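## Task

The mug sits somewhere in the pantry cabinet. Put it on the cabinet's top level and close the cabinet door. The floor of the cabinet counts as its lowest level, not the first shelf. The mug must end upright; it fails if it drops more than a few centimetres or gets struck hard. The robot must not topple or finish leaning. The result only counts if it stays in place without the robot holding it.

## Robot and tools

Robot: a Hello Robot Stretch 4, a single-arm mobile manipulator about 1.6 m tall. It has an omni-wheel base (rim within 0.23 m of the base origin), a vertical lift on a mast, a telescoping arm that reaches forward, a three-joint wrist (yaw, pitch, roll) and a two-finger gripper. Cameras: head_camera, head_left_camera, head_right_camera and wrist_camera. A loose object may occasionally get a small nudge from outside.

Frames: the base frame sits on the floor below the base centre, x ahead, y to the left, z up. hand_pose is reported in this frame and marks a point between the open fingertips; its printed value may be slightly off. The odometry frame is where the base frame was when the scene began.

execute_actions(actions, cameras): actions is a list holding one action or none (an empty list only reports state and images). An action may contain base, joints, or both, plus optional pace and contact_limits; or it may contain only end_of_arm. All motions in one action start together but may finish at different moments.
- base: exactly one relative move from where the base currently is. translate_m is a straight drive in metres, positive forward, -2 to 2. strafe_m is a sideways slide in metres, positive to the left, -2 to 2. rotate_rad is a turn in place in radians, positive counter-clockwise seen from above, -3.2 to 3.2. Base offsets are measured from the position given in the latest state report.
- joints: an object of absolute joint targets by name (not offsets). lift_m 0 to 1.2 m; arm_m 0 to 0.55 m extension; wrist_yaw_rad -1.134 to 4.276 (0 points ahead, positive swings left, 3.14 tucked back, above 3.4 the arm may block it); wrist_pitch_rad -1.117 to 4.259 (0 level, 1.57 pointing down); wrist_roll_rad -1.117 to 4.259 (0 keeps the fingers level, positive turns clockwise viewed from behind); gripper_m -0.038 to 0.141 m fingertip gap (negative values squeeze the tips together). Targets past a range are clipped and flagged; any other bad value or unknown key rejects the whole call with no motion.
- pace: "slow", "default", "fast" or "max" (base up to 0.1/0.3/0.4/0.6 m/s and 1/2/3/4 rad/s; above lift 0.2 m, higher lifts cap this further).
- contact_limits: currently only {"arm_m": value}, 0 (gentlest) to 0.75 (firmest), default 0.5; the arm halts when it pushes harder than this.
- end_of_arm: "enable_torque" re-powers wrist or gripper motors that shut off.
- cameras: list of camera names, or "all"; null/omitted gives all, [] gives none.
Joints or base left out of an action may keep striving for their previous target.

wait(seconds): 0 to 10 s with no new command; returns state and images. zoom_image(camera, region): enlarges part of a camera's most recent full image; region is [x0, y0, x1, y1] in pixels from the top-left, at most 504 by 504. read_manual(section): only returns licence texts. finished_scene(scene): ends the current scene by its number once the final command has settled; irreversible; the reply states success and gives the next task. Answering without any tool call ends everything.

Result lines: joint_positions (done tolerances: lift and arm ±0.004, yaw and roll ±0.02, pitch ±0.05, gripper ±0.004). base_status and joint_status: "done"; "off_target" (stopped short, may still be pushing); "contact_stop_at_<key>" (blocked by contact; that part goes slack, a slack lift may sag, slack wheels may roll); "limit_stop_at_<name>", including limit_stop_at_tilt (lean over 6 degrees; lift, arm and wheels slack and unresponsive until upright) and limit_stop_at_own_body (self-collision guard); "torque_fault" (wrist motor overloaded and limp until enable_torque). If a call reports a stop, later calls in that same reply are skipped. on_its_own describes things not commanded by this call; "held at" there is a target, not a position. lidar_m: 12 distances in metres, 30-degree sectors counter-clockwise starting straight ahead (4th left, 7th behind, 10th right); "-" means nothing seen or closer than 0.25 m; it misses glass and thin legs. wrist_depth_mm: 7x7 grid of median depths, 100 to 2000 mm, "-" when unknown. base_odometry from wheel turns (slip counts as motion), heading -3.142 to 3.142; if turned_by_wheels and turned_by_imu differ by more than ~0.1 rad, the base hit something or slid. base_tilt in degrees, forward and right positive, with a fixed offset up to ~1.5. motor_effort in percent of maximum, peak in brackets, noisy with fixed per-motor bias; wheel effort positive means turning right.

Gripping: command a gap narrower than the object; deeper squeezes grip harder and pull the object toward the wrist. Neither the gripper reading nor "done" proves a grasp; a firm hold shows as a clear gripper effort change. Fingertips pressed onto a surface may jam; lift to free them.

Cautions: to unfold at scene start, send lift_m 0.4 with wrist_yaw_rad 0. Tilting the gripper up (pitch below -0.2) while rolled (roll below -0.4 or above 4) invites self-collision stops. Do not drive or turn carrying over 1 kg with arm_m above 0.2, especially fast. Avoid steady hard pushing or pulling, particularly with the gripper high or a high contact limit, as the robot may tip. Avoid drops, slams, hard impacts and letting items fall; release objects upright and stable before ending a scene. Base moves or a level gripper holding over ~2 kg can trip a wrist torque fault. Shorter total robot motion time is better.

Each tool is called after "Emit:" as name([rows], argument=value, ...), one row to a line, values as JSON.

## Session

Emit:
execute_actions(actions=[])

Scene clock: 0.00 s.
base_odometry: x=+0.000 y=+0.000 heading=+0.000 (m, m, rad; odometry frame)
turned_by_wheels: +0.000 (rad since the last result)
turned_by_imu: +0.000 (rad since the last result)
base_tilt: forward=+0.0 right=-0.4 (deg)
lidar_m: 1.51 1.57 1.98 2.55 2.60 1.72 1.62 2.26 2.37 1.37 1.39 1.64
base_status: not commanded
joint_positions: lift_m=+0.247 arm_m=+0.003 wrist_yaw_rad=+3.088 wrist_pitch_rad=+0.009 wrist_roll_rad=-0.017 gripper_m=+0.057
joint_status: not commanded
motor_effort: lift_m=+18 arm_m=-1 wrist_yaw_rad=+0 wrist_pitch_rad=-7 wrist_roll_rad=-1 gripper_m=+0 wheel_0=+0 wheel_1=-1 wheel_2=+0 (%)
hand_pose: x=-0.1096 y=+0.1026 z=+0.4224 quat_wxyz=(+0.027, -0.005, -0.008, +1.000) (m; base frame)
wrist_depth_mm: - 144 - 1863 - - - / - 138 - 1808 1863 - - / - 132 204 1863 - - - / 115 142 260 1808 - - - / - - - 1756 - - - / 1708 1756 214 1808 1576 - - / 1182 1118 1098 167 1098 1308 1336
pictures: head_camera, head_left_camera, head_right_camera, wrist_camera
Images, in order (width x height): head_camera 420x560, head_left_camera 420x672, head_right_camera 420x672, wrist_camera 616x392.

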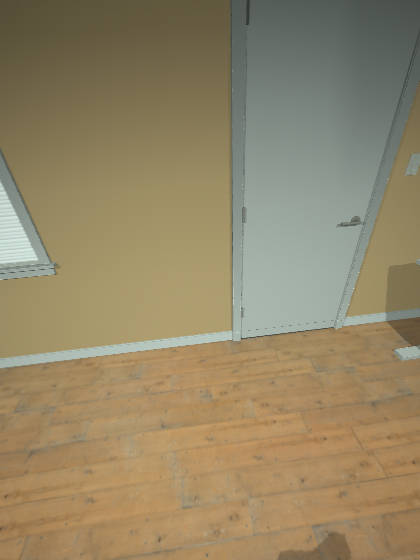

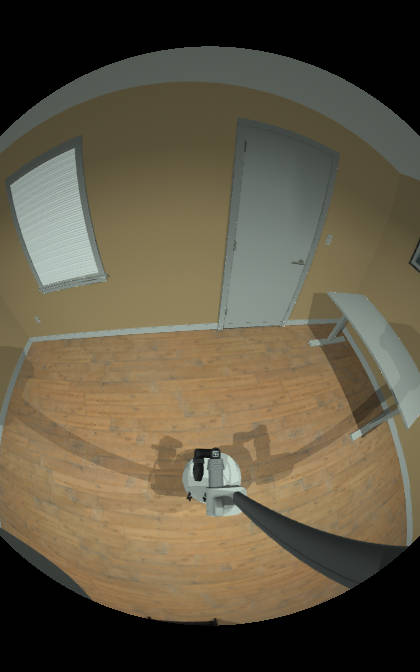

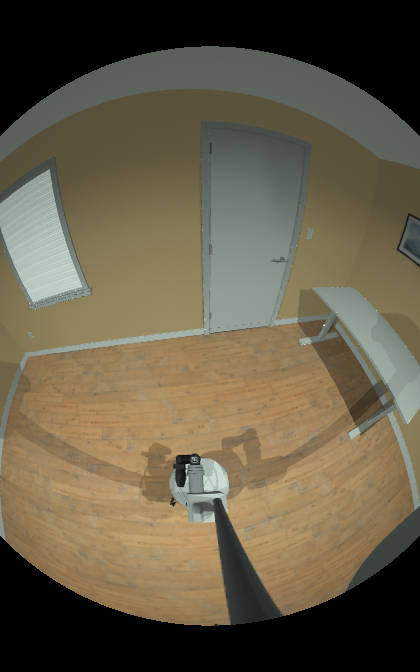

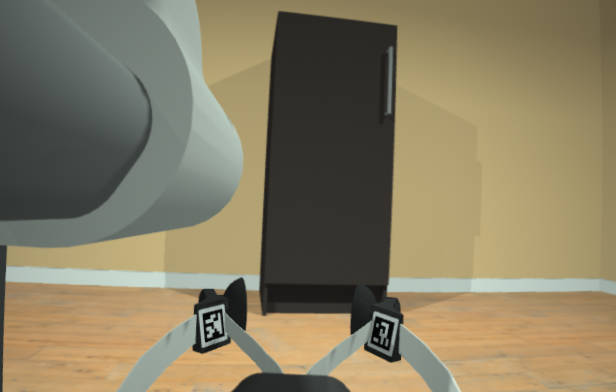

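Emit:
execute_actions([
  {"base":{"rotate_rad":3.1},"joints":{"lift_m":0.5,"wrist_yaw_rad":0},"pace":"fast"},
])

Scene clock: 5.50 s.
base_odometry: x=+0.000 y=+0.000 heading=+3.099 (m, m, rad; odometry frame)
turned_by_wheels: +3.099 (rad since the last result)
turned_by_imu: +3.120 (rad since the last result)
base_tilt: forward=+0.0 right=-0.4 (deg)
lidar_m: 1.62 2.24 2.37 1.38 1.40 1.67 1.51 1.56 1.91 2.56 2.58 1.72
base_status: done
joint_positions: lift_m=+0.500 arm_m=+0.003 wrist_yaw_rad=+0.000 wrist_pitch_rad=+0.009 wrist_roll_rad=-0.017 gripper_m=+0.057
joint_status: all done
motor_effort: lift_m=+22(26) arm_m=-1(1) wrist_yaw_rad=+0(11) wrist_pitch_rad=-8(8) wrist_roll_rad=-2(2) gripper_m=-1(2) wheel_0=-2(13) wheel_1=-4(12) wheel_2=-3(13) (%)
hand_pose: x=+0.4623 y=-0.0873 z=+0.6753 quat_wxyz=(+1.000, -0.008, +0.005, +0.000) (m; base frame)
wrist_depth_mm: 1921 1983 1983 - - - - / 1863 1983 - 1464 1464 - - / 1863 1983 1983 1464 1464 - - / 1921 1921 - 1430 1499 - - / 1983 1983 1983 1464 1464 - - / 1983 1921 214 1397 1499 - - / 1708 1661 1618 167 1464 - -
pictures: head_camera, head_left_camera, head_right_camera, wrist_camera
Images, in order (width x height): head_camera 420x560, head_left_camera 420x672, head_right_camera 420x672, wrist_camera 616x392.

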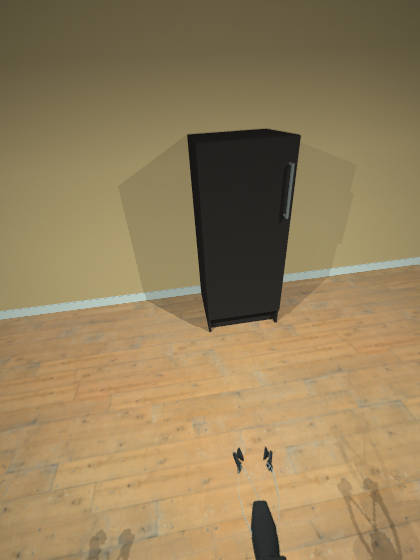

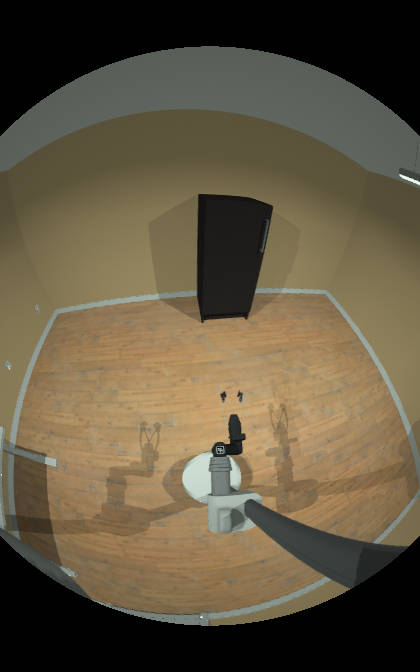

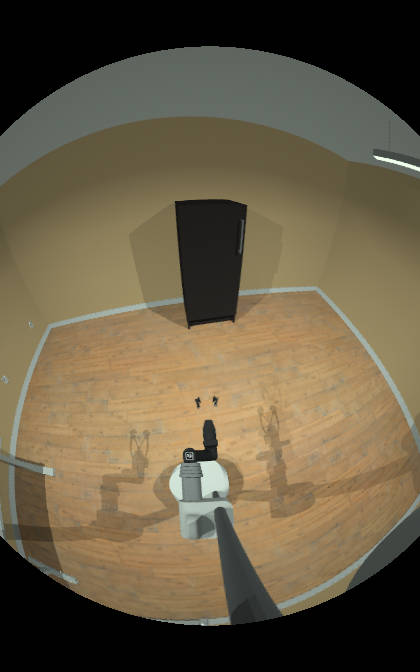

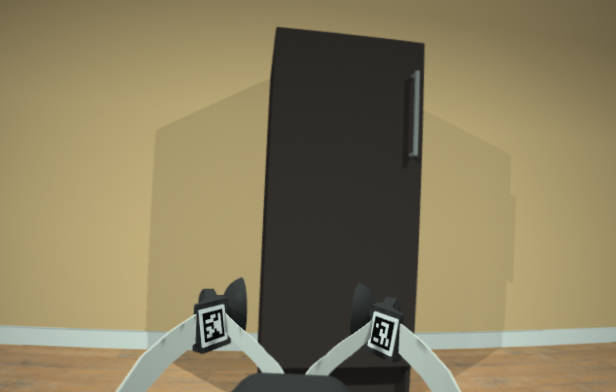

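Emit:
execute_actions([
  {"base":{"rotate_rad":0.19},"joints":{"lift_m":0.87,"gripper_m":0.09},"pace":"fast"},
], cameras=[])

Emit:
execute_actions([
  {"base":{"strafe_m":-0.67},"pace":"fast"},
], cameras=[])

Emit:
execute_actions([
  {"base":{"translate_m":0.7},"pace":"fast"},
], cameras=["head_camera","wrist_camera"])

Scene clock: 28.80 s.
base_odometry: x=+0.000 y=+0.000 heading=-2.995 (m, m, rad; odometry frame)
turned_by_wheels: +0.189 (rad since the last result)
turned_by_imu: +0.190 (rad since the last result)
base_tilt: forward=+0.0 right=-0.4 (deg)
lidar_m: 1.62 2.34 2.26 1.38 1.45 1.56 1.52 1.63 2.33 2.55 2.70 1.66
base_status: done
joint_positions: lift_m=+0.870 arm_m=+0.003 wrist_yaw_rad=+0.000 wrist_pitch_rad=+0.009 wrist_roll_rad=-0.017 gripper_m=+0.090
joint_status: all done
motor_effort: lift_m=+23(25) arm_m=-1(1) wrist_yaw_rad=+0(1) wrist_pitch_rad=-8(8) wrist_roll_rad=+0(1) gripper_m=-2(1) wheel_0=-2(10) wheel_1=-4(12) wheel_2=-2(11) (%)
hand_pose: x=+0.4623 y=-0.0874 z=+1.0453 quat_wxyz=(+1.000, -0.008, +0.005, +0.000) (m; base frame)
wrist_depth_mm: - - - - 1983 - 1921 / - - - - 1983 - 1983 / - - - - 1366 1397 1983 / - - - - 1430 1366 - / - - - 1983 1397 1397 - / - - - 1983 1366 1366 1921 / - - 1983 160 1336 1336 1921
pictures: none
No camera images: the call's "cameras" was empty. Leave "cameras" out to get every camera's image.

Scene clock: 31.80 s.
base_odometry: x=-0.098 y=+0.663 heading=-2.995 (m, m, rad; odometry frame)
turned_by_wheels: +0.000 (rad since the last result)
turned_by_imu: -0.002 (rad since the last result)
base_tilt: forward=-0.1 right=-0.4 (deg)
lidar_m: 1.57 1.66 2.96 2.03 2.10 1.63 1.56 1.63 1.93 1.88 1.99 2.25
base_status: done
joint_positions: lift_m=+0.870 arm_m=+0.003 wrist_yaw_rad=+0.000 wrist_pitch_rad=+0.009 wrist_roll_rad=-0.017 gripper_m=+0.090
joint_status: not commanded
motor_effort: lift_m=+23(23) arm_m=-1(1) wrist_yaw_rad=+0(0) wrist_pitch_rad=-7(8) wrist_roll_rad=-1(1) gripper_m=+1(2) wheel_0=-1(13) wheel_1=-3(14) wheel_2=+0(1) (%)
hand_pose: x=+0.4623 y=-0.0874 z=+1.0453 quat_wxyz=(+1.000, -0.008, +0.005, +0.000) (m; base frame)
wrist_depth_mm: - - - - 1863 1983 1983 / - - 1983 1983 1921 1983 1983 / - - 1397 1430 1983 1921 1983 / - - 1366 1397 1983 1983 1983 / - - 1366 1336 1921 1983 1921 / - - 1397 1366 1921 1921 1921 / - - 1397 160 1921 1863 1921
pictures: none
No camera images: the call's "cameras" was empty. Leave "cameras" out to get every camera's image.

Scene clock: 35.03 s.
base_odometry: x=-0.790 y=+0.560 heading=-2.994 (m, m, rad; odometry frame)
turned_by_wheels: +0.001 (rad since the last result)
turned_by_imu: -0.002 (rad since the last result)
base_tilt: forward=+0.0 right=-0.4 (deg)
lidar_m: 0.85 0.93 2.22 2.16 2.11 2.33 2.25 2.41 1.98 1.93 2.01 1.51
base_status: done
joint_positions: lift_m=+0.870 arm_m=+0.003 wrist_yaw_rad=+0.000 wrist_pitch_rad=+0.009 wrist_roll_rad=-0.017 gripper_m=+0.090
joint_status: not commanded
motor_effort: lift_m=+23(23) arm_m=-1(1) wrist_yaw_rad=-1(0) wrist_pitch_rad=-8(7) wrist_roll_rad=+0(0) gripper_m=+0(0) wheel_0=+3(10) wheel_1=+6(10) wheel_2=+0(15) (%)
hand_pose: x=+0.4623 y=-0.0874 z=+1.0453 quat_wxyz=(+1.000, -0.008, +0.005, +0.000) (m; base frame)
wrist_depth_mm: 1336 991 1281 1281 1281 1255 1281 / 707 691 676 668 1281 1229 1229 / 699 683 683 668 1255 1229 1229 / 683 683 668 668 1255 1229 1205 / 683 676 661 654 1229 1229 1255 / 699 676 661 668 1229 1229 1205 / 683 676 661 160 1229 1205 1205
pictures: head_camera, wrist_camera
Images, in order (width x height): head_camera 420x560, wrist_camera 616x392.

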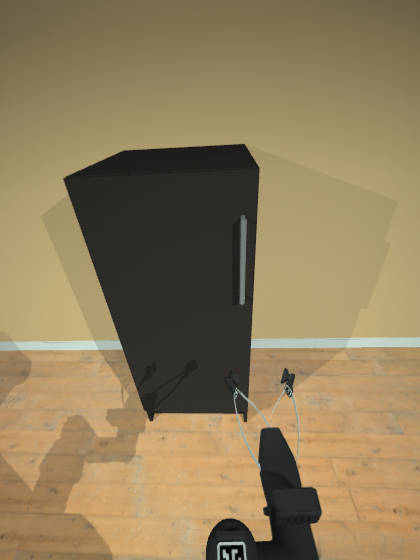

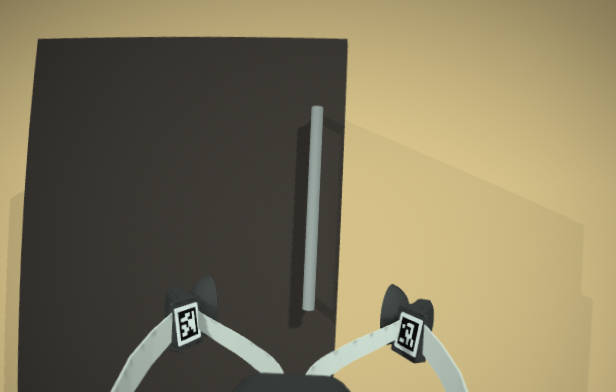

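Emit:
execute_actions([
  {"joints":{"arm_m":0.28,"lift_m":0.88},"pace":"fast"},
], cameras=["head_camera","wrist_camera"])

Scene clock: 50.53 s.
base_odometry: x=-0.790 y=+0.560 heading=-2.994 (m, m, rad; odometry frame)
turned_by_wheels: +0.000 (rad since the last result)
turned_by_imu: +0.000 (rad since the last result)
base_tilt: forward=+0.0 right=-0.4 (deg)
lidar_m: 0.83 0.92 2.22 2.11 2.16 2.32 2.25 2.40 1.99 1.91 2.01 1.48
base_status: not commanded
joint_positions: lift_m=+0.880 arm_m=+0.279 wrist_yaw_rad=+0.000 wrist_pitch_rad=+0.009 wrist_roll_rad=-0.017 gripper_m=+0.090
joint_status: all done
motor_effort: lift_m=+23(24) arm_m=+4(3) wrist_yaw_rad=+0(1) wrist_pitch_rad=-8(8) wrist_roll_rad=-1(1) gripper_m=-2(1) wheel_0=+3(3) wheel_1=+5(5) wheel_2=+0(0) (%)
hand_pose: x=+0.7386 y=-0.0874 z=+1.0553 quat_wxyz=(+1.000, -0.008, +0.004, +0.000) (m; base frame)
wrist_depth_mm: 404 399 397 387 976 960 931 / 402 397 394 387 976 976 960 / 397 394 389 382 991 976 960 / 394 397 387 379 976 976 946 / 394 387 384 379 991 946 946 / 392 389 382 375 377 960 946 / 394 384 382 160 960 946 917
pictures: head_camera, wrist_camera
Images, in order (width x height): head_camera 420x560, wrist_camera 616x392.

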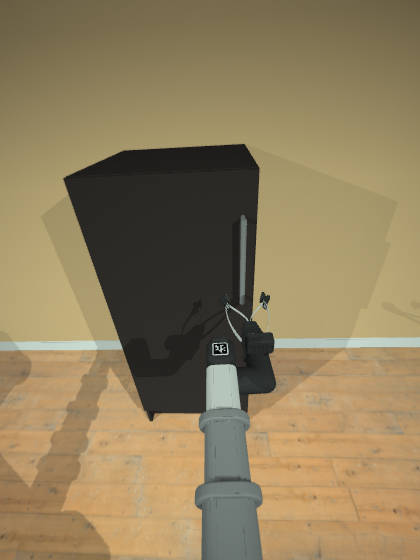

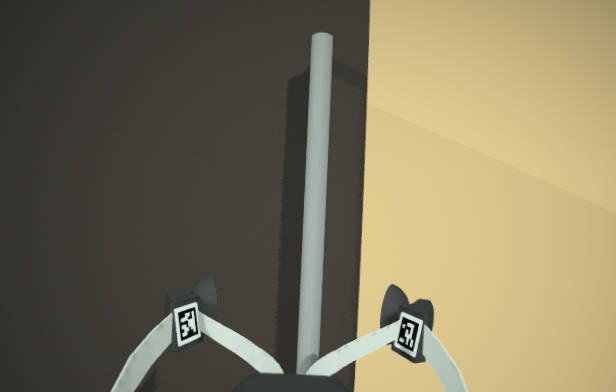

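Emit:
execute_actions([
  {"joints":{"arm_m":0.375,"gripper_m":0.06},"contact_limits":{"arm_m":0.2}},
], cameras=["head_camera","wrist_camera"])

Scene clock: 56.13 s.
base_odometry: x=-0.790 y=+0.560 heading=-2.994 (m, m, rad; odometry frame)
turned_by_wheels: +0.000 (rad since the last result)
turned_by_imu: +0.000 (rad since the last result)
base_tilt: forward=+0.0 right=-0.4 (deg)
lidar_m: 0.84 0.93 2.21 2.14 2.16 2.32 2.25 2.40 1.96 1.90 2.02 1.53
base_status: not commanded
joint_positions: lift_m=+0.880 arm_m=+0.374 wrist_yaw_rad=+0.000 wrist_pitch_rad=+0.009 wrist_roll_rad=-0.017 gripper_m=+0.060
joint_status: all done
motor_effort: lift_m=+23(23) arm_m=+5(4) wrist_yaw_rad=+0(1) wrist_pitch_rad=-7(7) wrist_roll_rad=-1(1) gripper_m=-1(1) wheel_0=+3(3) wheel_1=+5(5) wheel_2=+0(0) (%)
contact_limits: arm_m 0.2
hand_pose: x=+0.8336 y=-0.0874 z=+1.0553 quat_wxyz=(+1.000, -0.008, +0.004, +0.000) (m; base frame)
wrist_depth_mm: 303 297 293 290 866 878 866 / 298 298 294 289 878 866 854 / 300 296 291 286 891 878 866 / 297 294 290 285 878 866 854 / 296 291 289 285 891 854 842 / 296 291 283 283 866 842 842 / 293 291 285 166 279 842 842
pictures: head_camera, wrist_camera
Images, in order (width x height): head_camera 420x560, wrist_camera 616x392.

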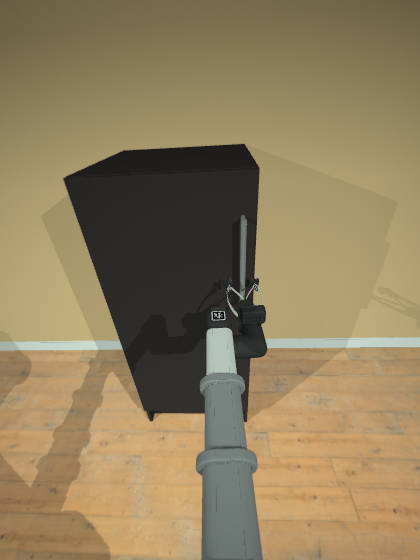

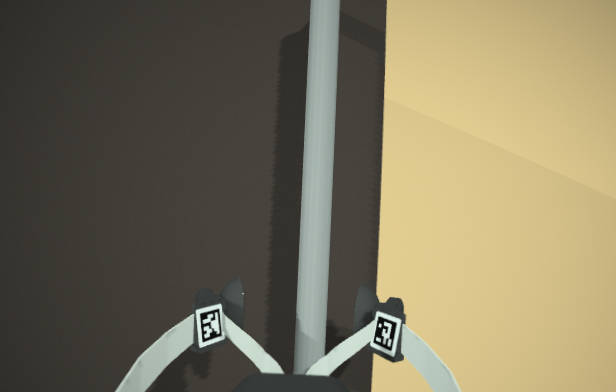

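Emit:
execute_actions([
  {"joints":{"arm_m":0.385,"gripper_m":-0.02},"contact_limits":{"arm_m":0.2}},
], cameras=["wrist_camera"])

Scene clock: 61.53 s.
base_odometry: x=-0.790 y=+0.560 heading=-2.994 (m, m, rad; odometry frame)
turned_by_wheels: +0.000 (rad since the last result)
turned_by_imu: -0.001 (rad since the last result)
base_tilt: forward=+0.0 right=-0.4 (deg)
lidar_m: 0.82 0.93 2.17 2.11 2.18 2.34 2.28 2.40 1.96 1.91 2.02 1.50
base_status: not commanded
joint_positions: lift_m=+0.880 arm_m=+0.384 wrist_yaw_rad=-0.004 wrist_pitch_rad=+0.009 wrist_roll_rad=-0.017 gripper_m=-0.019
joint_status: all done
motor_effort: lift_m=+23(23) arm_m=+4(6) wrist_yaw_rad=+11(15) wrist_pitch_rad=-8(7) wrist_roll_rad=-1(1) gripper_m=-18(21) wheel_0=+1(3) wheel_1=+4(5) wheel_2=+0(0) (%)
contact_limits: arm_m 0.2
hand_pose: x=+0.8433 y=-0.0885 z=+1.0553 quat_wxyz=(+1.000, -0.008, +0.005, -0.002) (m; base frame)
wrist_depth_mm: 285 281 276 270 878 866 854 / 285 278 274 268 866 854 866 / 282 277 272 267 866 854 842 / 278 276 272 266 878 866 854 / 278 274 272 265 866 866 842 / 277 274 268 215 866 854 842 / 276 270 186 205 182 842 831
pictures: wrist_camera
Images, in order (width x height): wrist_camera 616x392.

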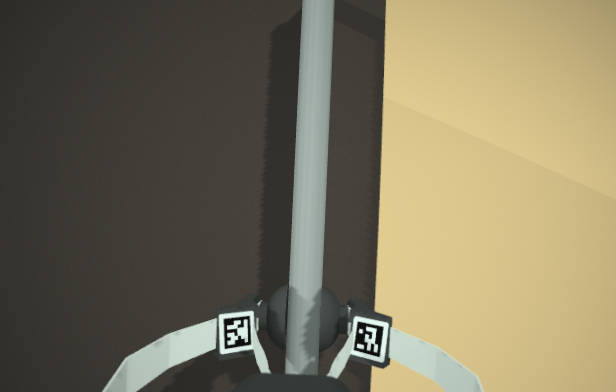

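Emit:
execute_actions([
  {"joints":{"arm_m":0.27},"base":{"strafe_m":0.02},"pace":"slow"},
], cameras=["head_camera","wrist_camera"])

Scene clock: 67.03 s.
base_odometry: x=-0.788 y=+0.540 heading=-2.995 (m, m, rad; odometry frame)
turned_by_wheels: +0.000 (rad since the last result)
turned_by_imu: -0.001 (rad since the last result)
base_tilt: forward=+0.0 right=-0.4 (deg)
lidar_m: 0.70 0.88 2.21 2.09 2.13 2.35 2.28 2.41 2.01 1.94 2.00 1.52
base_status: done
joint_positions: lift_m=+0.880 arm_m=+0.271 wrist_yaw_rad=+0.004 wrist_pitch_rad=+0.009 wrist_roll_rad=-0.017 gripper_m=-0.019
joint_status: all done
motor_effort: lift_m=+23(23) arm_m=-5(5) wrist_yaw_rad=-12(36) wrist_pitch_rad=-8(8) wrist_roll_rad=+0(1) gripper_m=-18(20) wheel_0=-2(16) wheel_1=+0(9) wheel_2=-1(1) (%)
hand_pose: x=+0.7307 y=-0.0862 z=+1.0552 quat_wxyz=(+1.000, -0.008, +0.005, +0.002) (m; base frame)
wrist_depth_mm: 349 319 294 265 991 976 991 / 345 317 293 265 1008 976 991 / 343 315 291 265 991 991 976 / 338 314 290 264 976 991 960 / 338 310 287 260 976 960 960 / 336 309 277 216 960 960 946 / 330 157 276 214 181 946 946
pictures: head_camera, wrist_camera
Images, in order (width x height): head_camera 420x560, wrist_camera 616x392.

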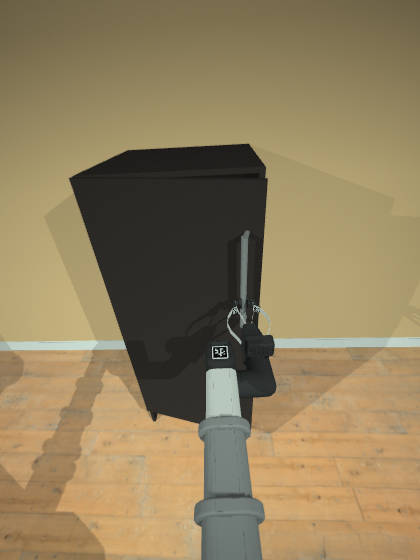

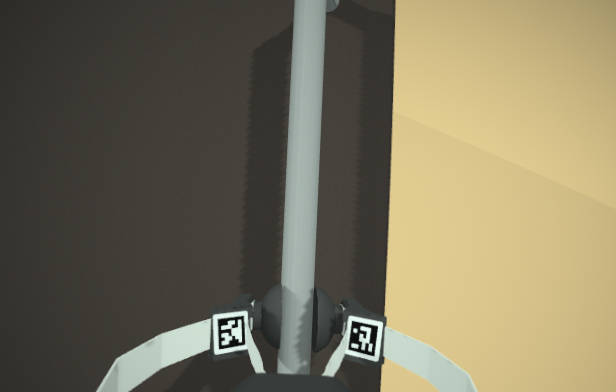

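Emit:
execute_actions([
  {"joints":{"arm_m":0.20},"base":{"strafe_m":0.052},"pace":"slow"},
], cameras=["wrist_camera"])

Scene clock: 75.97 s.
base_odometry: x=-0.780 y=+0.489 heading=-2.995 (m, m, rad; odometry frame)
turned_by_wheels: +0.000 (rad since the last result)
turned_by_imu: -0.001 (rad since the last result)
base_tilt: forward=+0.0 right=-0.4 (deg)
lidar_m: 0.65 0.88 2.24 2.04 2.08 2.33 2.26 2.39 2.06 1.99 2.03 1.52
base_status: done
joint_positions: lift_m=+0.880 arm_m=+0.201 wrist_yaw_rad=-0.008 wrist_pitch_rad=+0.009 wrist_roll_rad=-0.017 gripper_m=-0.020
joint_status: all done
on_its_own: wrist_yaw_rad is at rest, and its effort (+24) is outside its rest range (-13 to +13)
motor_effort: lift_m=+23(23) arm_m=-4(8) wrist_yaw_rad=+24(34) wrist_pitch_rad=-8(8) wrist_roll_rad=-1(1) gripper_m=-17(18) wheel_0=-11(12) wheel_1=+5(10) wheel_2=+0(2) (%)
hand_pose: x=+0.6594 y=-0.0898 z=+1.0552 quat_wxyz=(+1.000, -0.008, +0.005, -0.004) (m; base frame)
wrist_depth_mm: 410 357 314 268 260 1060 1060 / 410 353 310 266 260 1078 1042 / 402 347 309 266 257 1042 1025 / 397 345 306 265 256 1060 1042 / 394 343 301 264 257 1078 1025 / 392 338 297 216 253 1025 1042 / 384 336 188 206 181 1008 1008
pictures: wrist_camera
Images, in order (width x height): wrist_camera 616x392.

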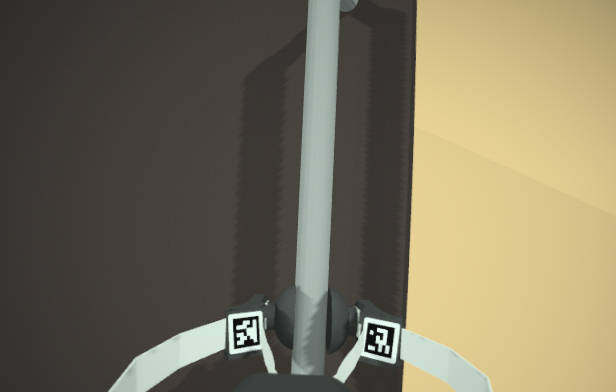

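Emit:
execute_actions([
  {"joints":{"arm_m":0.13},"base":{"strafe_m":0.04},"pace":"slow"},
], cameras=["head_camera","wrist_camera"])

Scene clock: 82.30 s.
base_odometry: x=-0.774 y=+0.450 heading=-2.995 (m, m, rad; odometry frame)
turned_by_wheels: +0.000 (rad since the last result)
turned_by_imu: -0.001 (rad since the last result)
base_tilt: forward=+0.0 right=-0.4 (deg)
lidar_m: 0.58 0.87 2.25 2.00 2.03 2.36 2.26 2.40 2.08 2.04 2.00 1.55
base_status: done
joint_positions: lift_m=+0.880 arm_m=+0.131 wrist_yaw_rad=-0.001 wrist_pitch_rad=+0.010 wrist_roll_rad=-0.017 gripper_m=-0.020
joint_status: all done
motor_effort: lift_m=+23(23) arm_m=-5(3) wrist_yaw_rad=+5(45) wrist_pitch_rad=-10(10) wrist_roll_rad=-1(0) gripper_m=-15(15) wheel_0=-5(14) wheel_1=+4(9) wheel_2=-2(1) (%)
hand_pose: x=+0.5901 y=-0.0878 z=+1.0550 quat_wxyz=(+1.000, -0.008, +0.005, -0.001) (m; base frame)
wrist_depth_mm: 535 418 336 271 249 1160 1098 / 535 410 330 267 249 1138 1138 / 521 402 327 260 249 1138 1118 / 517 399 325 258 248 1138 1118 / 504 394 320 256 245 1118 1098 / 496 392 297 214 240 1118 1118 / 488 364 186 212 183 1078 1098
pictures: head_camera, wrist_camera
Images, in order (width x height): head_camera 420x560, wrist_camera 616x392.

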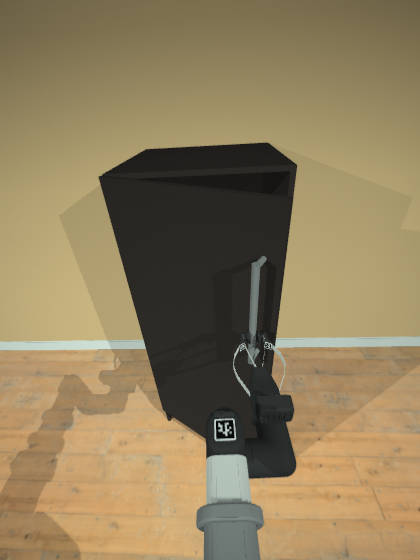

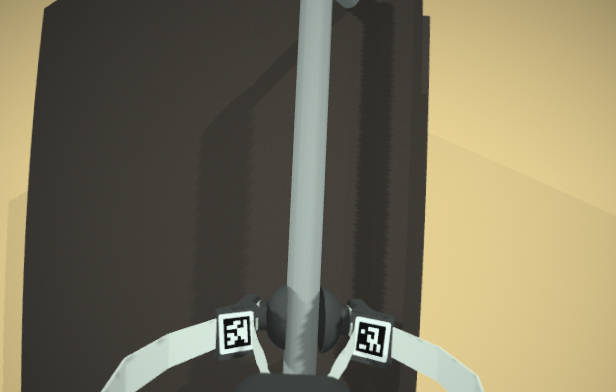

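Emit:
execute_actions([
  {"joints":{"arm_m":0.07},"base":{"strafe_m":0.058},"pace":"slow"},
], cameras=["head_camera","wrist_camera"])

Scene clock: 89.20 s.
base_odometry: x=-0.766 y=+0.393 heading=-2.995 (m, m, rad; odometry frame)
turned_by_wheels: +0.000 (rad since the last result)
turned_by_imu: +0.000 (rad since the last result)
base_tilt: forward=+0.0 right=-0.4 (deg)
lidar_m: 0.50 0.88 2.22 1.97 1.99 2.33 2.26 2.41 2.14 2.07 2.03 0.54
base_status: done
joint_positions: lift_m=+0.880 arm_m=+0.071 wrist_yaw_rad=-0.001 wrist_pitch_rad=+0.011 wrist_roll_rad=-0.017 gripper_m=-0.020
joint_status: all done
motor_effort: lift_m=+23(23) arm_m=-4(6) wrist_yaw_rad=+2(17) wrist_pitch_rad=-12(12) wrist_roll_rad=+0(1) gripper_m=-16(16) wheel_0=-4(10) wheel_1=+5(10) wheel_2=+0(0) (%)
hand_pose: x=+0.5302 y=-0.0876 z=+1.0548 quat_wxyz=(+1.000, -0.008, +0.005, +0.000) (m; base frame)
wrist_depth_mm: 1281 530 368 271 241 1160 1160 / 1255 508 366 266 239 1182 1205 / 1229 504 357 259 238 1205 1182 / 1281 492 353 255 236 1182 1182 / 1255 488 349 254 235 1182 1160 / 1205 480 315 213 231 1138 1138 / 1229 279 189 211 182 1160 1138
pictures: head_camera, wrist_camera
Images, in order (width x height): head_camera 420x560, wrist_camera 616x392.

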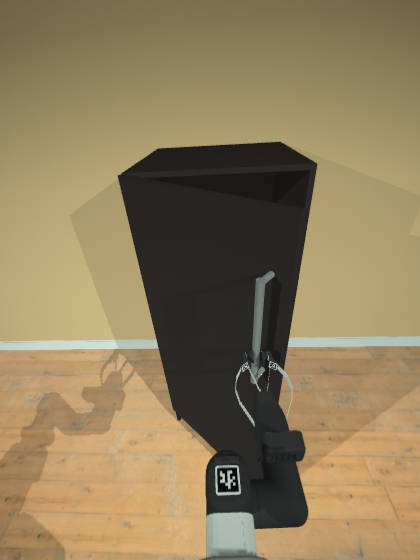

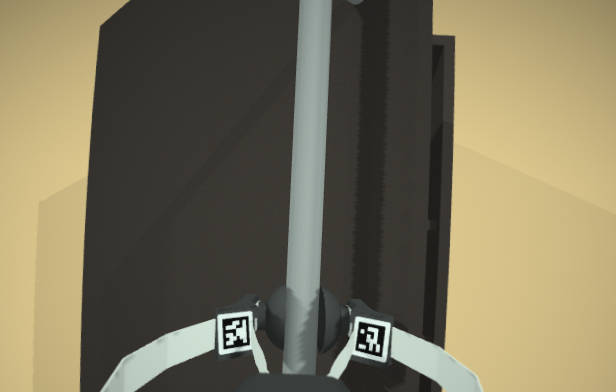

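Emit:
execute_actions([
  {"joints":{"arm_m":0.022},"base":{"strafe_m":0.068},"pace":"slow"},
], cameras=["head_camera","wrist_camera"])

Scene clock: 94.70 s.
base_odometry: x=-0.756 y=+0.326 heading=-2.995 (m, m, rad; odometry frame)
turned_by_wheels: +0.000 (rad since the last result)
turned_by_imu: +0.000 (rad since the last result)
base_tilt: forward=+0.0 right=-0.4 (deg)
lidar_m: 0.46 1.58 2.20 1.95 1.89 2.32 2.26 2.39 2.24 2.16 2.00 0.46
base_status: done
joint_positions: lift_m=+0.880 arm_m=+0.023 wrist_yaw_rad=-0.004 wrist_pitch_rad=+0.011 wrist_roll_rad=-0.017 gripper_m=-0.020
joint_status: all done
motor_effort: lift_m=+23(23) arm_m=-4(8) wrist_yaw_rad=+11(12) wrist_pitch_rad=-13(13) wrist_roll_rad=-1(1) gripper_m=-12(16) wheel_0=-6(9) wheel_1=+6(9) wheel_2=+0(2) (%)
hand_pose: x=+0.4817 y=-0.0885 z=+1.0547 quat_wxyz=(+1.000, -0.008, +0.005, -0.002) (m; base frame)
wrist_depth_mm: 1336 1308 433 268 233 1255 1229 / 1308 1336 424 277 231 1229 1229 / 1308 1308 418 273 229 1205 1229 / 1308 1281 410 260 227 1229 1205 / 1308 1281 399 257 224 1205 1229 / 1281 668 359 212 216 1229 1229 / 1255 554 185 211 181 1205 1205
pictures: head_camera, wrist_camera
Images, in order (width x height): head_camera 420x560, wrist_camera 616x392.

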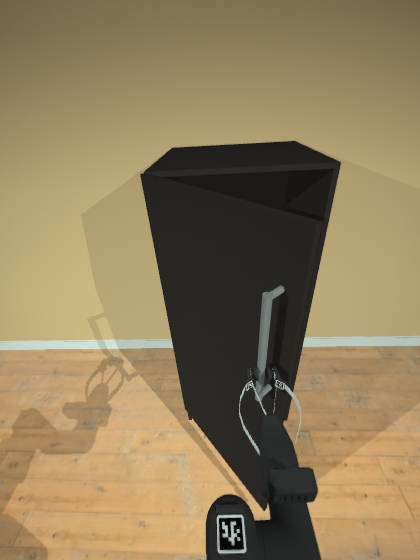

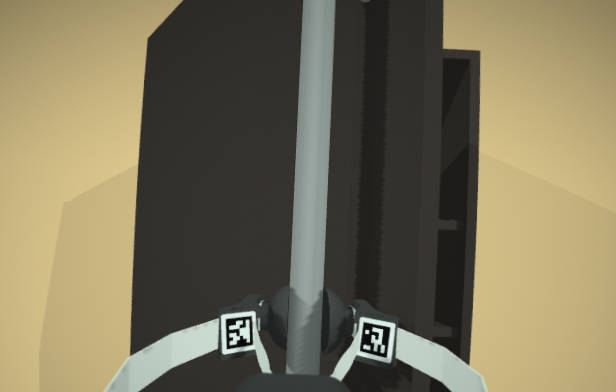

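Emit:
execute_actions([
  {"joints":{"gripper_m":0.028}},
], cameras=["wrist_camera"])

Emit:
execute_actions([
  {"base":{"translate_m":-0.13},"joints":{"arm_m":0.0},"pace":"slow"},
], cameras=["head_camera","wrist_camera"])

Scene clock: 99.57 s.
base_odometry: x=-0.756 y=+0.326 heading=-2.995 (m, m, rad; odometry frame)
turned_by_wheels: +0.000 (rad since the last result)
turned_by_imu: +0.000 (rad since the last result)
base_tilt: forward=+0.0 right=-0.4 (deg)
lidar_m: 0.47 1.59 2.24 1.93 1.90 2.33 2.24 2.38 2.19 2.16 2.03 0.46
base_status: not commanded
joint_positions: lift_m=+0.880 arm_m=+0.022 wrist_yaw_rad=+0.000 wrist_pitch_rad=+0.010 wrist_roll_rad=-0.017 gripper_m=+0.028
joint_status: all done
motor_effort: lift_m=+23(23) arm_m=-3(4) wrist_yaw_rad=+0(25) wrist_pitch_rad=-9(13) wrist_roll_rad=-1(1) gripper_m=-3(15) wheel_0=-4(6) wheel_1=+6(6) wheel_2=+0(0) (%)
hand_pose: x=+0.4818 y=-0.0874 z=+1.0551 quat_wxyz=(+1.000, -0.008, +0.005, +0.000) (m; base frame)
wrist_depth_mm: 1336 1308 445 309 238 1229 1229 / 1308 1308 436 272 236 1229 1229 / 1308 1308 421 268 235 1205 1229 / 1336 1281 418 265 231 1229 1205 / 1336 1308 413 272 229 1229 1229 / 1308 1308 366 213 219 1205 1205 / 1281 1308 343 187 190 1182 1182
pictures: wrist_camera
Images, in order (width x height): wrist_camera 616x392.

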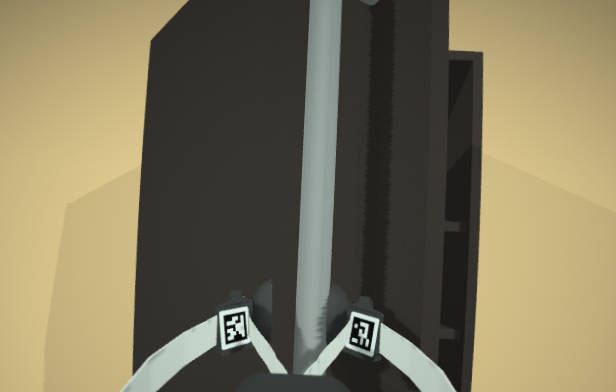

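Scene clock: 102.17 s.
base_odometry: x=-0.628 y=+0.345 heading=-2.995 (m, m, rad; odometry frame)
turned_by_wheels: +0.000 (rad since the last result)
turned_by_imu: +0.000 (rad since the last result)
base_tilt: forward=+0.0 right=-0.3 (deg)
lidar_m: 0.57 1.69 2.38 1.85 1.87 2.20 2.14 2.24 2.22 2.16 2.21 0.65
base_status: done
joint_positions: lift_m=+0.880 arm_m=+0.004 wrist_yaw_rad=+0.000 wrist_pitch_rad=+0.010 wrist_roll_rad=-0.017 gripper_m=+0.028
joint_status: all done
joint sent to its limit — the command would take arm_m past its lower limit, so that joint was sent only as far as its limit.
motor_effort: lift_m=+23(23) arm_m=-5(8) wrist_yaw_rad=+1(2) wrist_pitch_rad=-9(9) wrist_roll_rad=+0(0) gripper_m=-2(2) wheel_0=-5(9) wheel_1=-6(9) wheel_2=+6(9) (%)
hand_pose: x=+0.4629 y=-0.0875 z=+1.0551 quat_wxyz=(+1.000, -0.008, +0.005, +0.000) (m; base frame)
wrist_depth_mm: 1430 1499 1464 466 397 1397 1430 / 1464 1499 654 462 397 1397 1397 / 1430 1499 640 421 904 1397 1397 / 1464 1430 627 418 878 1397 1366 / 1464 1430 621 413 854 1366 1366 / 1464 1464 549 362 831 1397 1336 / 1464 1430 512 191 191 1366 1366
pictures: head_camera, wrist_camera
Images, in order (width x height): head_camera 420x560, wrist_camera 616x392.

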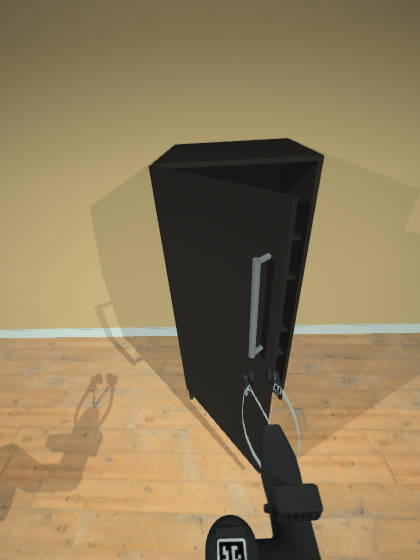

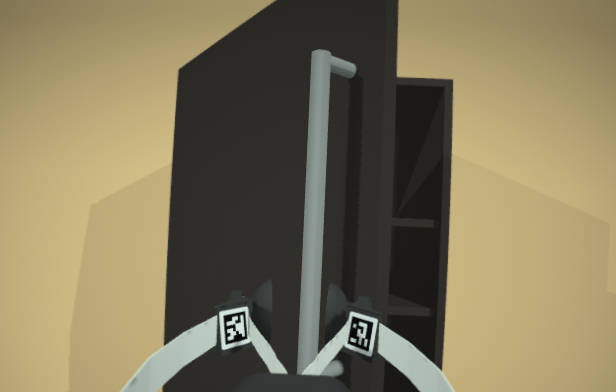

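Emit:
execute_actions([
  {"base":{"rotate_rad":-0.06},"joints":{"gripper_m":0.0}},
], cameras=[])

Emit:
execute_actions([
  {"base":{"strafe_m":-0.15}},
], cameras=["head_camera","wrist_camera"])

Scene clock: 106.83 s.
base_odometry: x=-0.628 y=+0.345 heading=-3.054 (m, m, rad; odometry frame)
turned_by_wheels: -0.059 (rad since the last result)
turned_by_imu: -0.060 (rad since the last result)
base_tilt: forward=-0.1 right=-0.3 (deg)
lidar_m: 0.60 1.68 2.28 1.86 1.87 2.23 2.12 2.19 2.26 2.14 2.24 1.08
base_status: done
joint_positions: lift_m=+0.880 arm_m=+0.004 wrist_yaw_rad=+0.000 wrist_pitch_rad=+0.010 wrist_roll_rad=-0.017 gripper_m=+0.000
joint_status: all done
motor_effort: lift_m=+23(23) arm_m=-5(5) wrist_yaw_rad=+1(1) wrist_pitch_rad=-9(9) wrist_roll_rad=+1(0) gripper_m=-1(1) wheel_0=+3(5) wheel_1=+5(8) wheel_2=+5(10) (%)
hand_pose: x=+0.4629 y=-0.0874 z=+1.0551 quat_wxyz=(+1.000, -0.008, +0.005, +0.000) (m; base frame)
wrist_depth_mm: 1397 1430 574 418 1464 1397 1464 / 1397 1430 564 394 1008 1430 1464 / 1430 1397 564 397 1281 1397 1430 / 1397 1397 544 379 1336 1397 1397 / 1430 1397 544 375 1308 1397 1397 / 1397 1397 530 208 917 1430 1464 / 1397 1397 186 185 182 1366 1397
pictures: none
No camera images: the call's "cameras" was empty. Leave "cameras" out to get every camera's image.

Scene clock: 108.57 s.
base_odometry: x=-0.641 y=+0.494 heading=-3.054 (m, m, rad; odometry frame)
turned_by_wheels: +0.000 (rad since the last result)
turned_by_imu: +0.000 (rad since the last result)
base_tilt: forward=+0.0 right=-0.4 (deg)
lidar_m: 0.58 0.85 2.28 1.99 2.03 2.24 2.14 2.20 2.12 1.99 2.05 1.69
base_status: done
joint_positions: lift_m=+0.880 arm_m=+0.004 wrist_yaw_rad=+0.000 wrist_pitch_rad=+0.010 wrist_roll_rad=-0.017 gripper_m=+0.000
joint_status: not commanded
motor_effort: lift_m=+23(23) arm_m=-4(5) wrist_yaw_rad=+1(1) wrist_pitch_rad=-9(9) wrist_roll_rad=-1(1) gripper_m=-3(4) wheel_0=+2(12) wheel_1=-4(13) wheel_2=+0(3) (%)
hand_pose: x=+0.4629 y=-0.0874 z=+1.0551 quat_wxyz=(+1.000, -0.008, +0.005, +0.000) (m; base frame)
wrist_depth_mm: 1430 544 1464 1430 1430 1397 1464 / 1430 484 866 1008 1430 1464 1430 / 1430 442 1397 1336 1397 1430 1430 / 1430 427 1397 1397 1430 1430 1430 / 1397 418 1366 1430 1366 1397 1430 / 1430 439 382 208 1397 1397 1397 / 1397 389 186 185 182 1366 1397
pictures: head_camera, wrist_camera
Images, in order (width x height): head_camera 420x560, wrist_camera 616x392.

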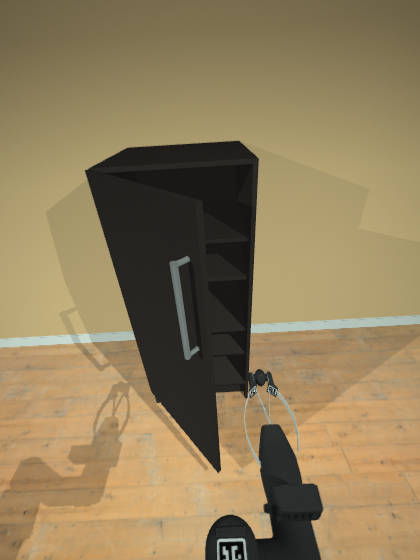

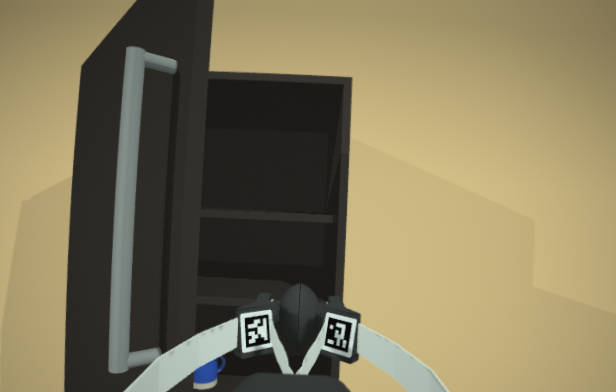

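Emit:
execute_actions([
  {"joints":{"arm_m":0.2}},
], cameras=[])

Emit:
execute_actions([
  {"base":{"strafe_m":0.2},"pace":"slow"},
], cameras=["head_camera","wrist_camera"])

Scene clock: 117.10 s.
base_odometry: x=-0.641 y=+0.494 heading=-3.054 (m, m, rad; odometry frame)
turned_by_wheels: +0.000 (rad since the last result)
turned_by_imu: +0.000 (rad since the last result)
base_tilt: forward=-0.1 right=-0.4 (deg)
lidar_m: 0.60 0.87 2.27 2.00 2.04 2.19 2.11 2.20 2.08 2.00 2.08 1.68
base_status: not commanded
joint_positions: lift_m=+0.880 arm_m=+0.199 wrist_yaw_rad=+0.000 wrist_pitch_rad=+0.009 wrist_roll_rad=-0.017 gripper_m=+0.000
joint_status: all done
motor_effort: lift_m=+23(23) arm_m=+4(7) wrist_yaw_rad=-1(1) wrist_pitch_rad=-8(9) wrist_roll_rad=-1(1) gripper_m=-5(3) wheel_0=+2(2) wheel_1=-4(4) wheel_2=+0(0) (%)
hand_pose: x=+0.6586 y=-0.0874 z=+1.0552 quat_wxyz=(+1.000, -0.008, +0.005, +0.000) (m; base frame)
wrist_depth_mm: 202 683 1229 1255 1255 1229 1205 / 204 904 866 831 1205 1229 1229 / 193 1042 1205 1182 1229 1229 1255 / 187 976 1182 1160 1229 1229 1229 / 185 1042 1205 1182 1229 1205 1255 / 183 768 732 210 1182 1229 1229 / 181 1008 186 185 182 1205 1205
pictures: none
No camera images: the call's "cameras" was empty. Leave "cameras" out to get every camera's image.

Scene clock: 120.27 s.
base_odometry: x=-0.623 y=+0.295 heading=-3.054 (m, m, rad; odometry frame)
turned_by_wheels: +0.000 (rad since the last result)
turned_by_imu: -0.001 (rad since the last result)
base_tilt: forward=-0.1 right=-0.4 (deg)
lidar_m: 0.85 0.48 2.27 1.80 1.84 2.21 2.12 2.21 2.30 2.20 2.28 1.11
base_status: done
joint_positions: lift_m=+0.880 arm_m=+0.199 wrist_yaw_rad=+0.000 wrist_pitch_rad=+0.009 wrist_roll_rad=-0.017 gripper_m=+0.000
joint_status: not commanded
motor_effort: lift_m=+23(23) arm_m=+4(4) wrist_yaw_rad=+2(40) wrist_pitch_rad=-7(8) wrist_roll_rad=-1(1) gripper_m=-5(7) wheel_0=-4(15) wheel_1=+7(11) wheel_2=-4(5) (%)
hand_pose: x=+0.6586 y=-0.0875 z=+1.0553 quat_wxyz=(+1.000, -0.008, +0.005, +0.000) (m; base frame)
wrist_depth_mm: 433 603 1281 1229 1205 1229 1255 / 436 615 878 842 820 1255 1255 / 436 634 1182 1205 1138 1205 1229 / 442 627 1118 1182 1025 1229 1229 / 442 621 1160 1160 1138 1205 1205 / 449 627 723 210 809 1229 1229 / 455 591 186 185 182 1205 1205
pictures: head_camera, wrist_camera
Images, in order (width x height): head_camera 420x560, wrist_camera 616x392.

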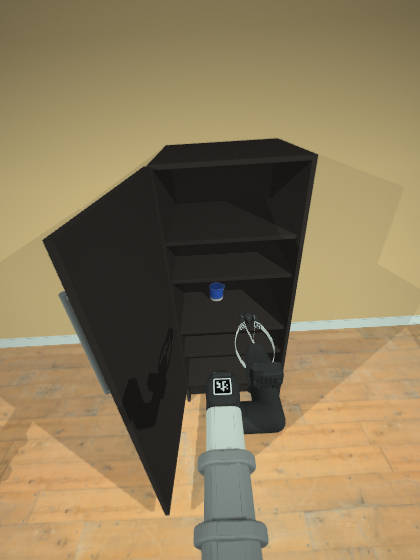

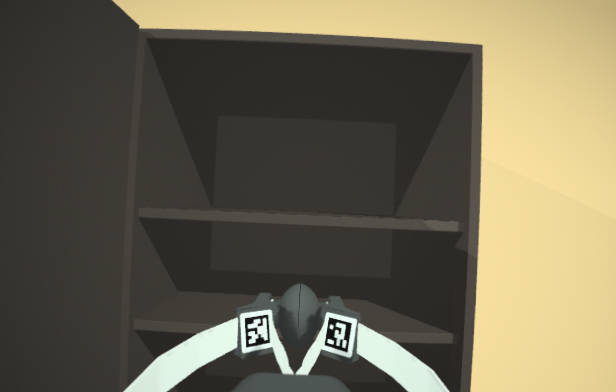

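Emit:
execute_actions([
  {"joints":{"lift_m":0.5,"gripper_m":0.13},"base":{"strafe_m":0.04},"pace":"fast"},
], cameras=["head_camera","wrist_camera"])

Scene clock: 135.13 s.
base_odometry: x=-0.620 y=+0.255 heading=-3.054 (m, m, rad; odometry frame)
turned_by_wheels: +0.000 (rad since the last result)
turned_by_imu: +0.000 (rad since the last result)
base_tilt: forward=-0.1 right=-0.4 (deg)
lidar_m: 0.69 0.49 2.27 1.77 1.76 2.21 2.12 2.17 2.34 2.23 2.34 1.07
base_status: done
joint_positions: lift_m=+0.500 arm_m=+0.199 wrist_yaw_rad=+0.000 wrist_pitch_rad=+0.009 wrist_roll_rad=-0.017 gripper_m=+0.130
joint_status: all done
motor_effort: lift_m=+15(21) arm_m=+4(4) wrist_yaw_rad=+1(1) wrist_pitch_rad=-7(7) wrist_roll_rad=+0(0) gripper_m=-1(6) wheel_0=-1(11) wheel_1=+2(14) wheel_2=+0(2) (%)
hand_pose: x=+0.6586 y=-0.0874 z=+0.6759 quat_wxyz=(+1.000, -0.008, +0.005, +0.000) (m; base frame)
wrist_depth_mm: 366 521 778 759 741 732 1229 / 364 535 878 1008 960 798 1229 / 368 544 842 946 891 732 1229 / 373 549 1078 1205 1205 788 1205 / 375 559 960 1042 1078 768 1229 / 377 222 699 1025 732 654 1205 / 387 488 723 150 750 661 1182
pictures: head_camera, wrist_camera
Images, in order (width x height): head_camera 420x560, wrist_camera 616x392.

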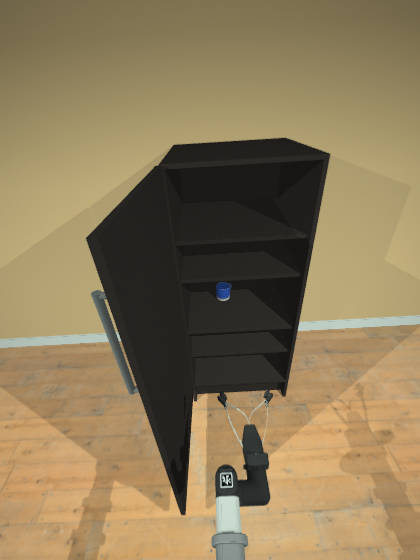

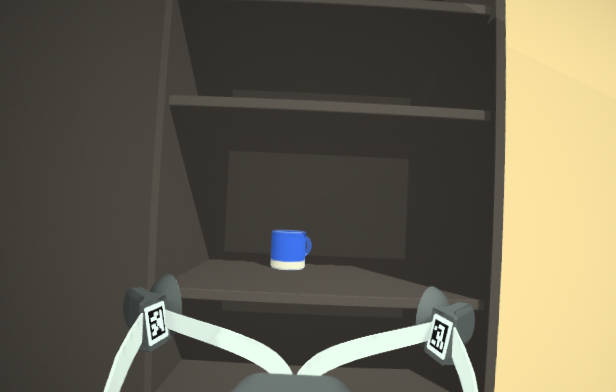

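Emit:
execute_actions([
  {"joints":{"lift_m":0.485,"wrist_pitch_rad":0.045},"base":{"strafe_m":-0.235},"pace":"fast"},
], cameras=[])

Emit:
execute_actions([
  {"base":{"rotate_rad":0.2}},
], cameras=[])

Emit:
execute_actions([
  {"base":{"translate_m":0.25}},
], cameras=["head_camera","wrist_camera"])

Scene clock: 167.80 s.
base_odometry: x=-0.640 y=+0.489 heading=-3.054 (m, m, rad; odometry frame)
turned_by_wheels: +0.000 (rad since the last result)
turned_by_imu: +0.000 (rad since the last result)
base_tilt: forward=+0.0 right=-0.4 (deg)
lidar_m: 1.04 0.60 2.29 1.98 2.01 2.21 2.11 2.19 2.11 2.00 2.07 1.69
base_status: done
joint_positions: lift_m=+0.485 arm_m=+0.199 wrist_yaw_rad=+0.000 wrist_pitch_rad=+0.047 wrist_roll_rad=-0.017 gripper_m=+0.130
joint_status: all done
motor_effort: lift_m=+16(16) arm_m=+4(4) wrist_yaw_rad=-1(1) wrist_pitch_rad=-7(4) wrist_roll_rad=-1(1) gripper_m=+0(1) wheel_0=+1(12) wheel_1=-1(15) wheel_2=+0(0) (%)
hand_pose: x=+0.6583 y=-0.0874 z=+0.6499 quat_wxyz=(+1.000, -0.008, +0.024, +0.000) (m; base frame)
wrist_depth_mm: 683 891 891 866 1229 1229 1205 / 668 768 741 809 1205 1255 1229 / 691 1025 1205 1160 1182 1205 1229 / 699 1042 1205 1182 1205 1205 1229 / 668 842 798 798 1205 1205 1229 / 715 222 991 946 1205 1229 1229 / 676 683 661 157 1205 1229 1205
pictures: none
No camera images: the call's "cameras" was empty. Leave "cameras" out to get every camera's image.

Scene clock: 168.73 s.
base_odometry: x=-0.640 y=+0.489 heading=-2.855 (m, m, rad; odometry frame)
turned_by_wheels: +0.199 (rad since the last result)
turned_by_imu: +0.201 (rad since the last result)
base_tilt: forward=+0.0 right=-0.4 (deg)
lidar_m: 0.93 0.61 2.76 2.00 2.21 2.15 2.13 2.39 2.02 2.01 1.96 1.05
base_status: done
joint_positions: lift_m=+0.485 arm_m=+0.199 wrist_yaw_rad=+0.000 wrist_pitch_rad=+0.047 wrist_roll_rad=-0.017 gripper_m=+0.130
joint_status: not commanded
motor_effort: lift_m=+15(16) arm_m=+4(4) wrist_yaw_rad=+0(2) wrist_pitch_rad=-7(7) wrist_roll_rad=-1(1) gripper_m=+1(3) wheel_0=-2(10) wheel_1=-5(10) wheel_2=-3(10) (%)
hand_pose: x=+0.6583 y=-0.0874 z=+0.6499 quat_wxyz=(+1.000, -0.008, +0.024, +0.000) (m; base frame)
wrist_depth_mm: 459 585 831 866 842 768 1078 / 455 597 778 809 768 732 1098 / 462 621 917 1182 1138 878 1078 / 469 621 946 1205 1160 854 1098 / 466 627 831 831 904 768 1078 / 469 221 891 1042 976 591 1098 / 480 569 715 150 654 640 1078
pictures: none
No camera images: the call's "cameras" was empty. Leave "cameras" out to get every camera's image.

Scene clock: 171.03 s.
base_odometry: x=-0.880 y=+0.419 heading=-2.854 (m, m, rad; odometry frame)
turned_by_wheels: +0.001 (rad since the last result)
turned_by_imu: +0.000 (rad since the last result)
base_tilt: forward=+0.0 right=-0.4 (deg)
lidar_m: 0.79 0.43 0.40 2.03 2.13 2.40 2.37 2.50 2.06 2.04 1.66 0.80
base_status: done
joint_positions: lift_m=+0.485 arm_m=+0.199 wrist_yaw_rad=+0.000 wrist_pitch_rad=+0.047 wrist_roll_rad=-0.017 gripper_m=+0.130
joint_status: not commanded
motor_effort: lift_m=+16(15) arm_m=+4(4) wrist_yaw_rad=+0(0) wrist_pitch_rad=-7(7) wrist_roll_rad=-1(1) gripper_m=+1(0) wheel_0=+4(11) wheel_1=+6(10) wheel_2=-1(12) (%)
hand_pose: x=+0.6583 y=-0.0874 z=+0.6499 quat_wxyz=(+1.000, -0.008, +0.024, +0.000) (m; base frame)
wrist_depth_mm: 397 455 455 418 410 404 389 / 397 517 668 640 615 580 466 / 399 521 831 960 904 820 469 / 402 530 831 931 904 809 466 / 404 539 715 668 878 699 455 / 404 222 442 427 430 442 404 / 418 488 627 150 654 525 370
pictures: head_camera, wrist_camera
Images, in order (width x height): head_camera 420x560, wrist_camera 616x392.

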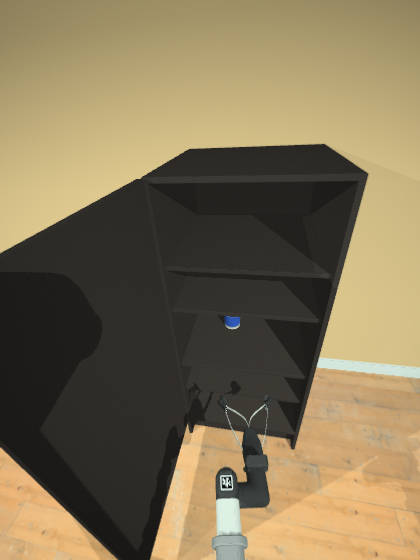

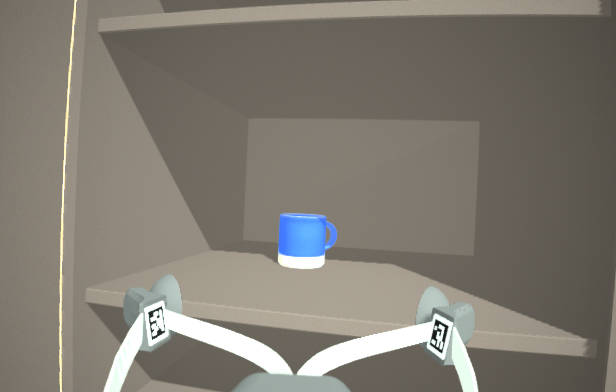

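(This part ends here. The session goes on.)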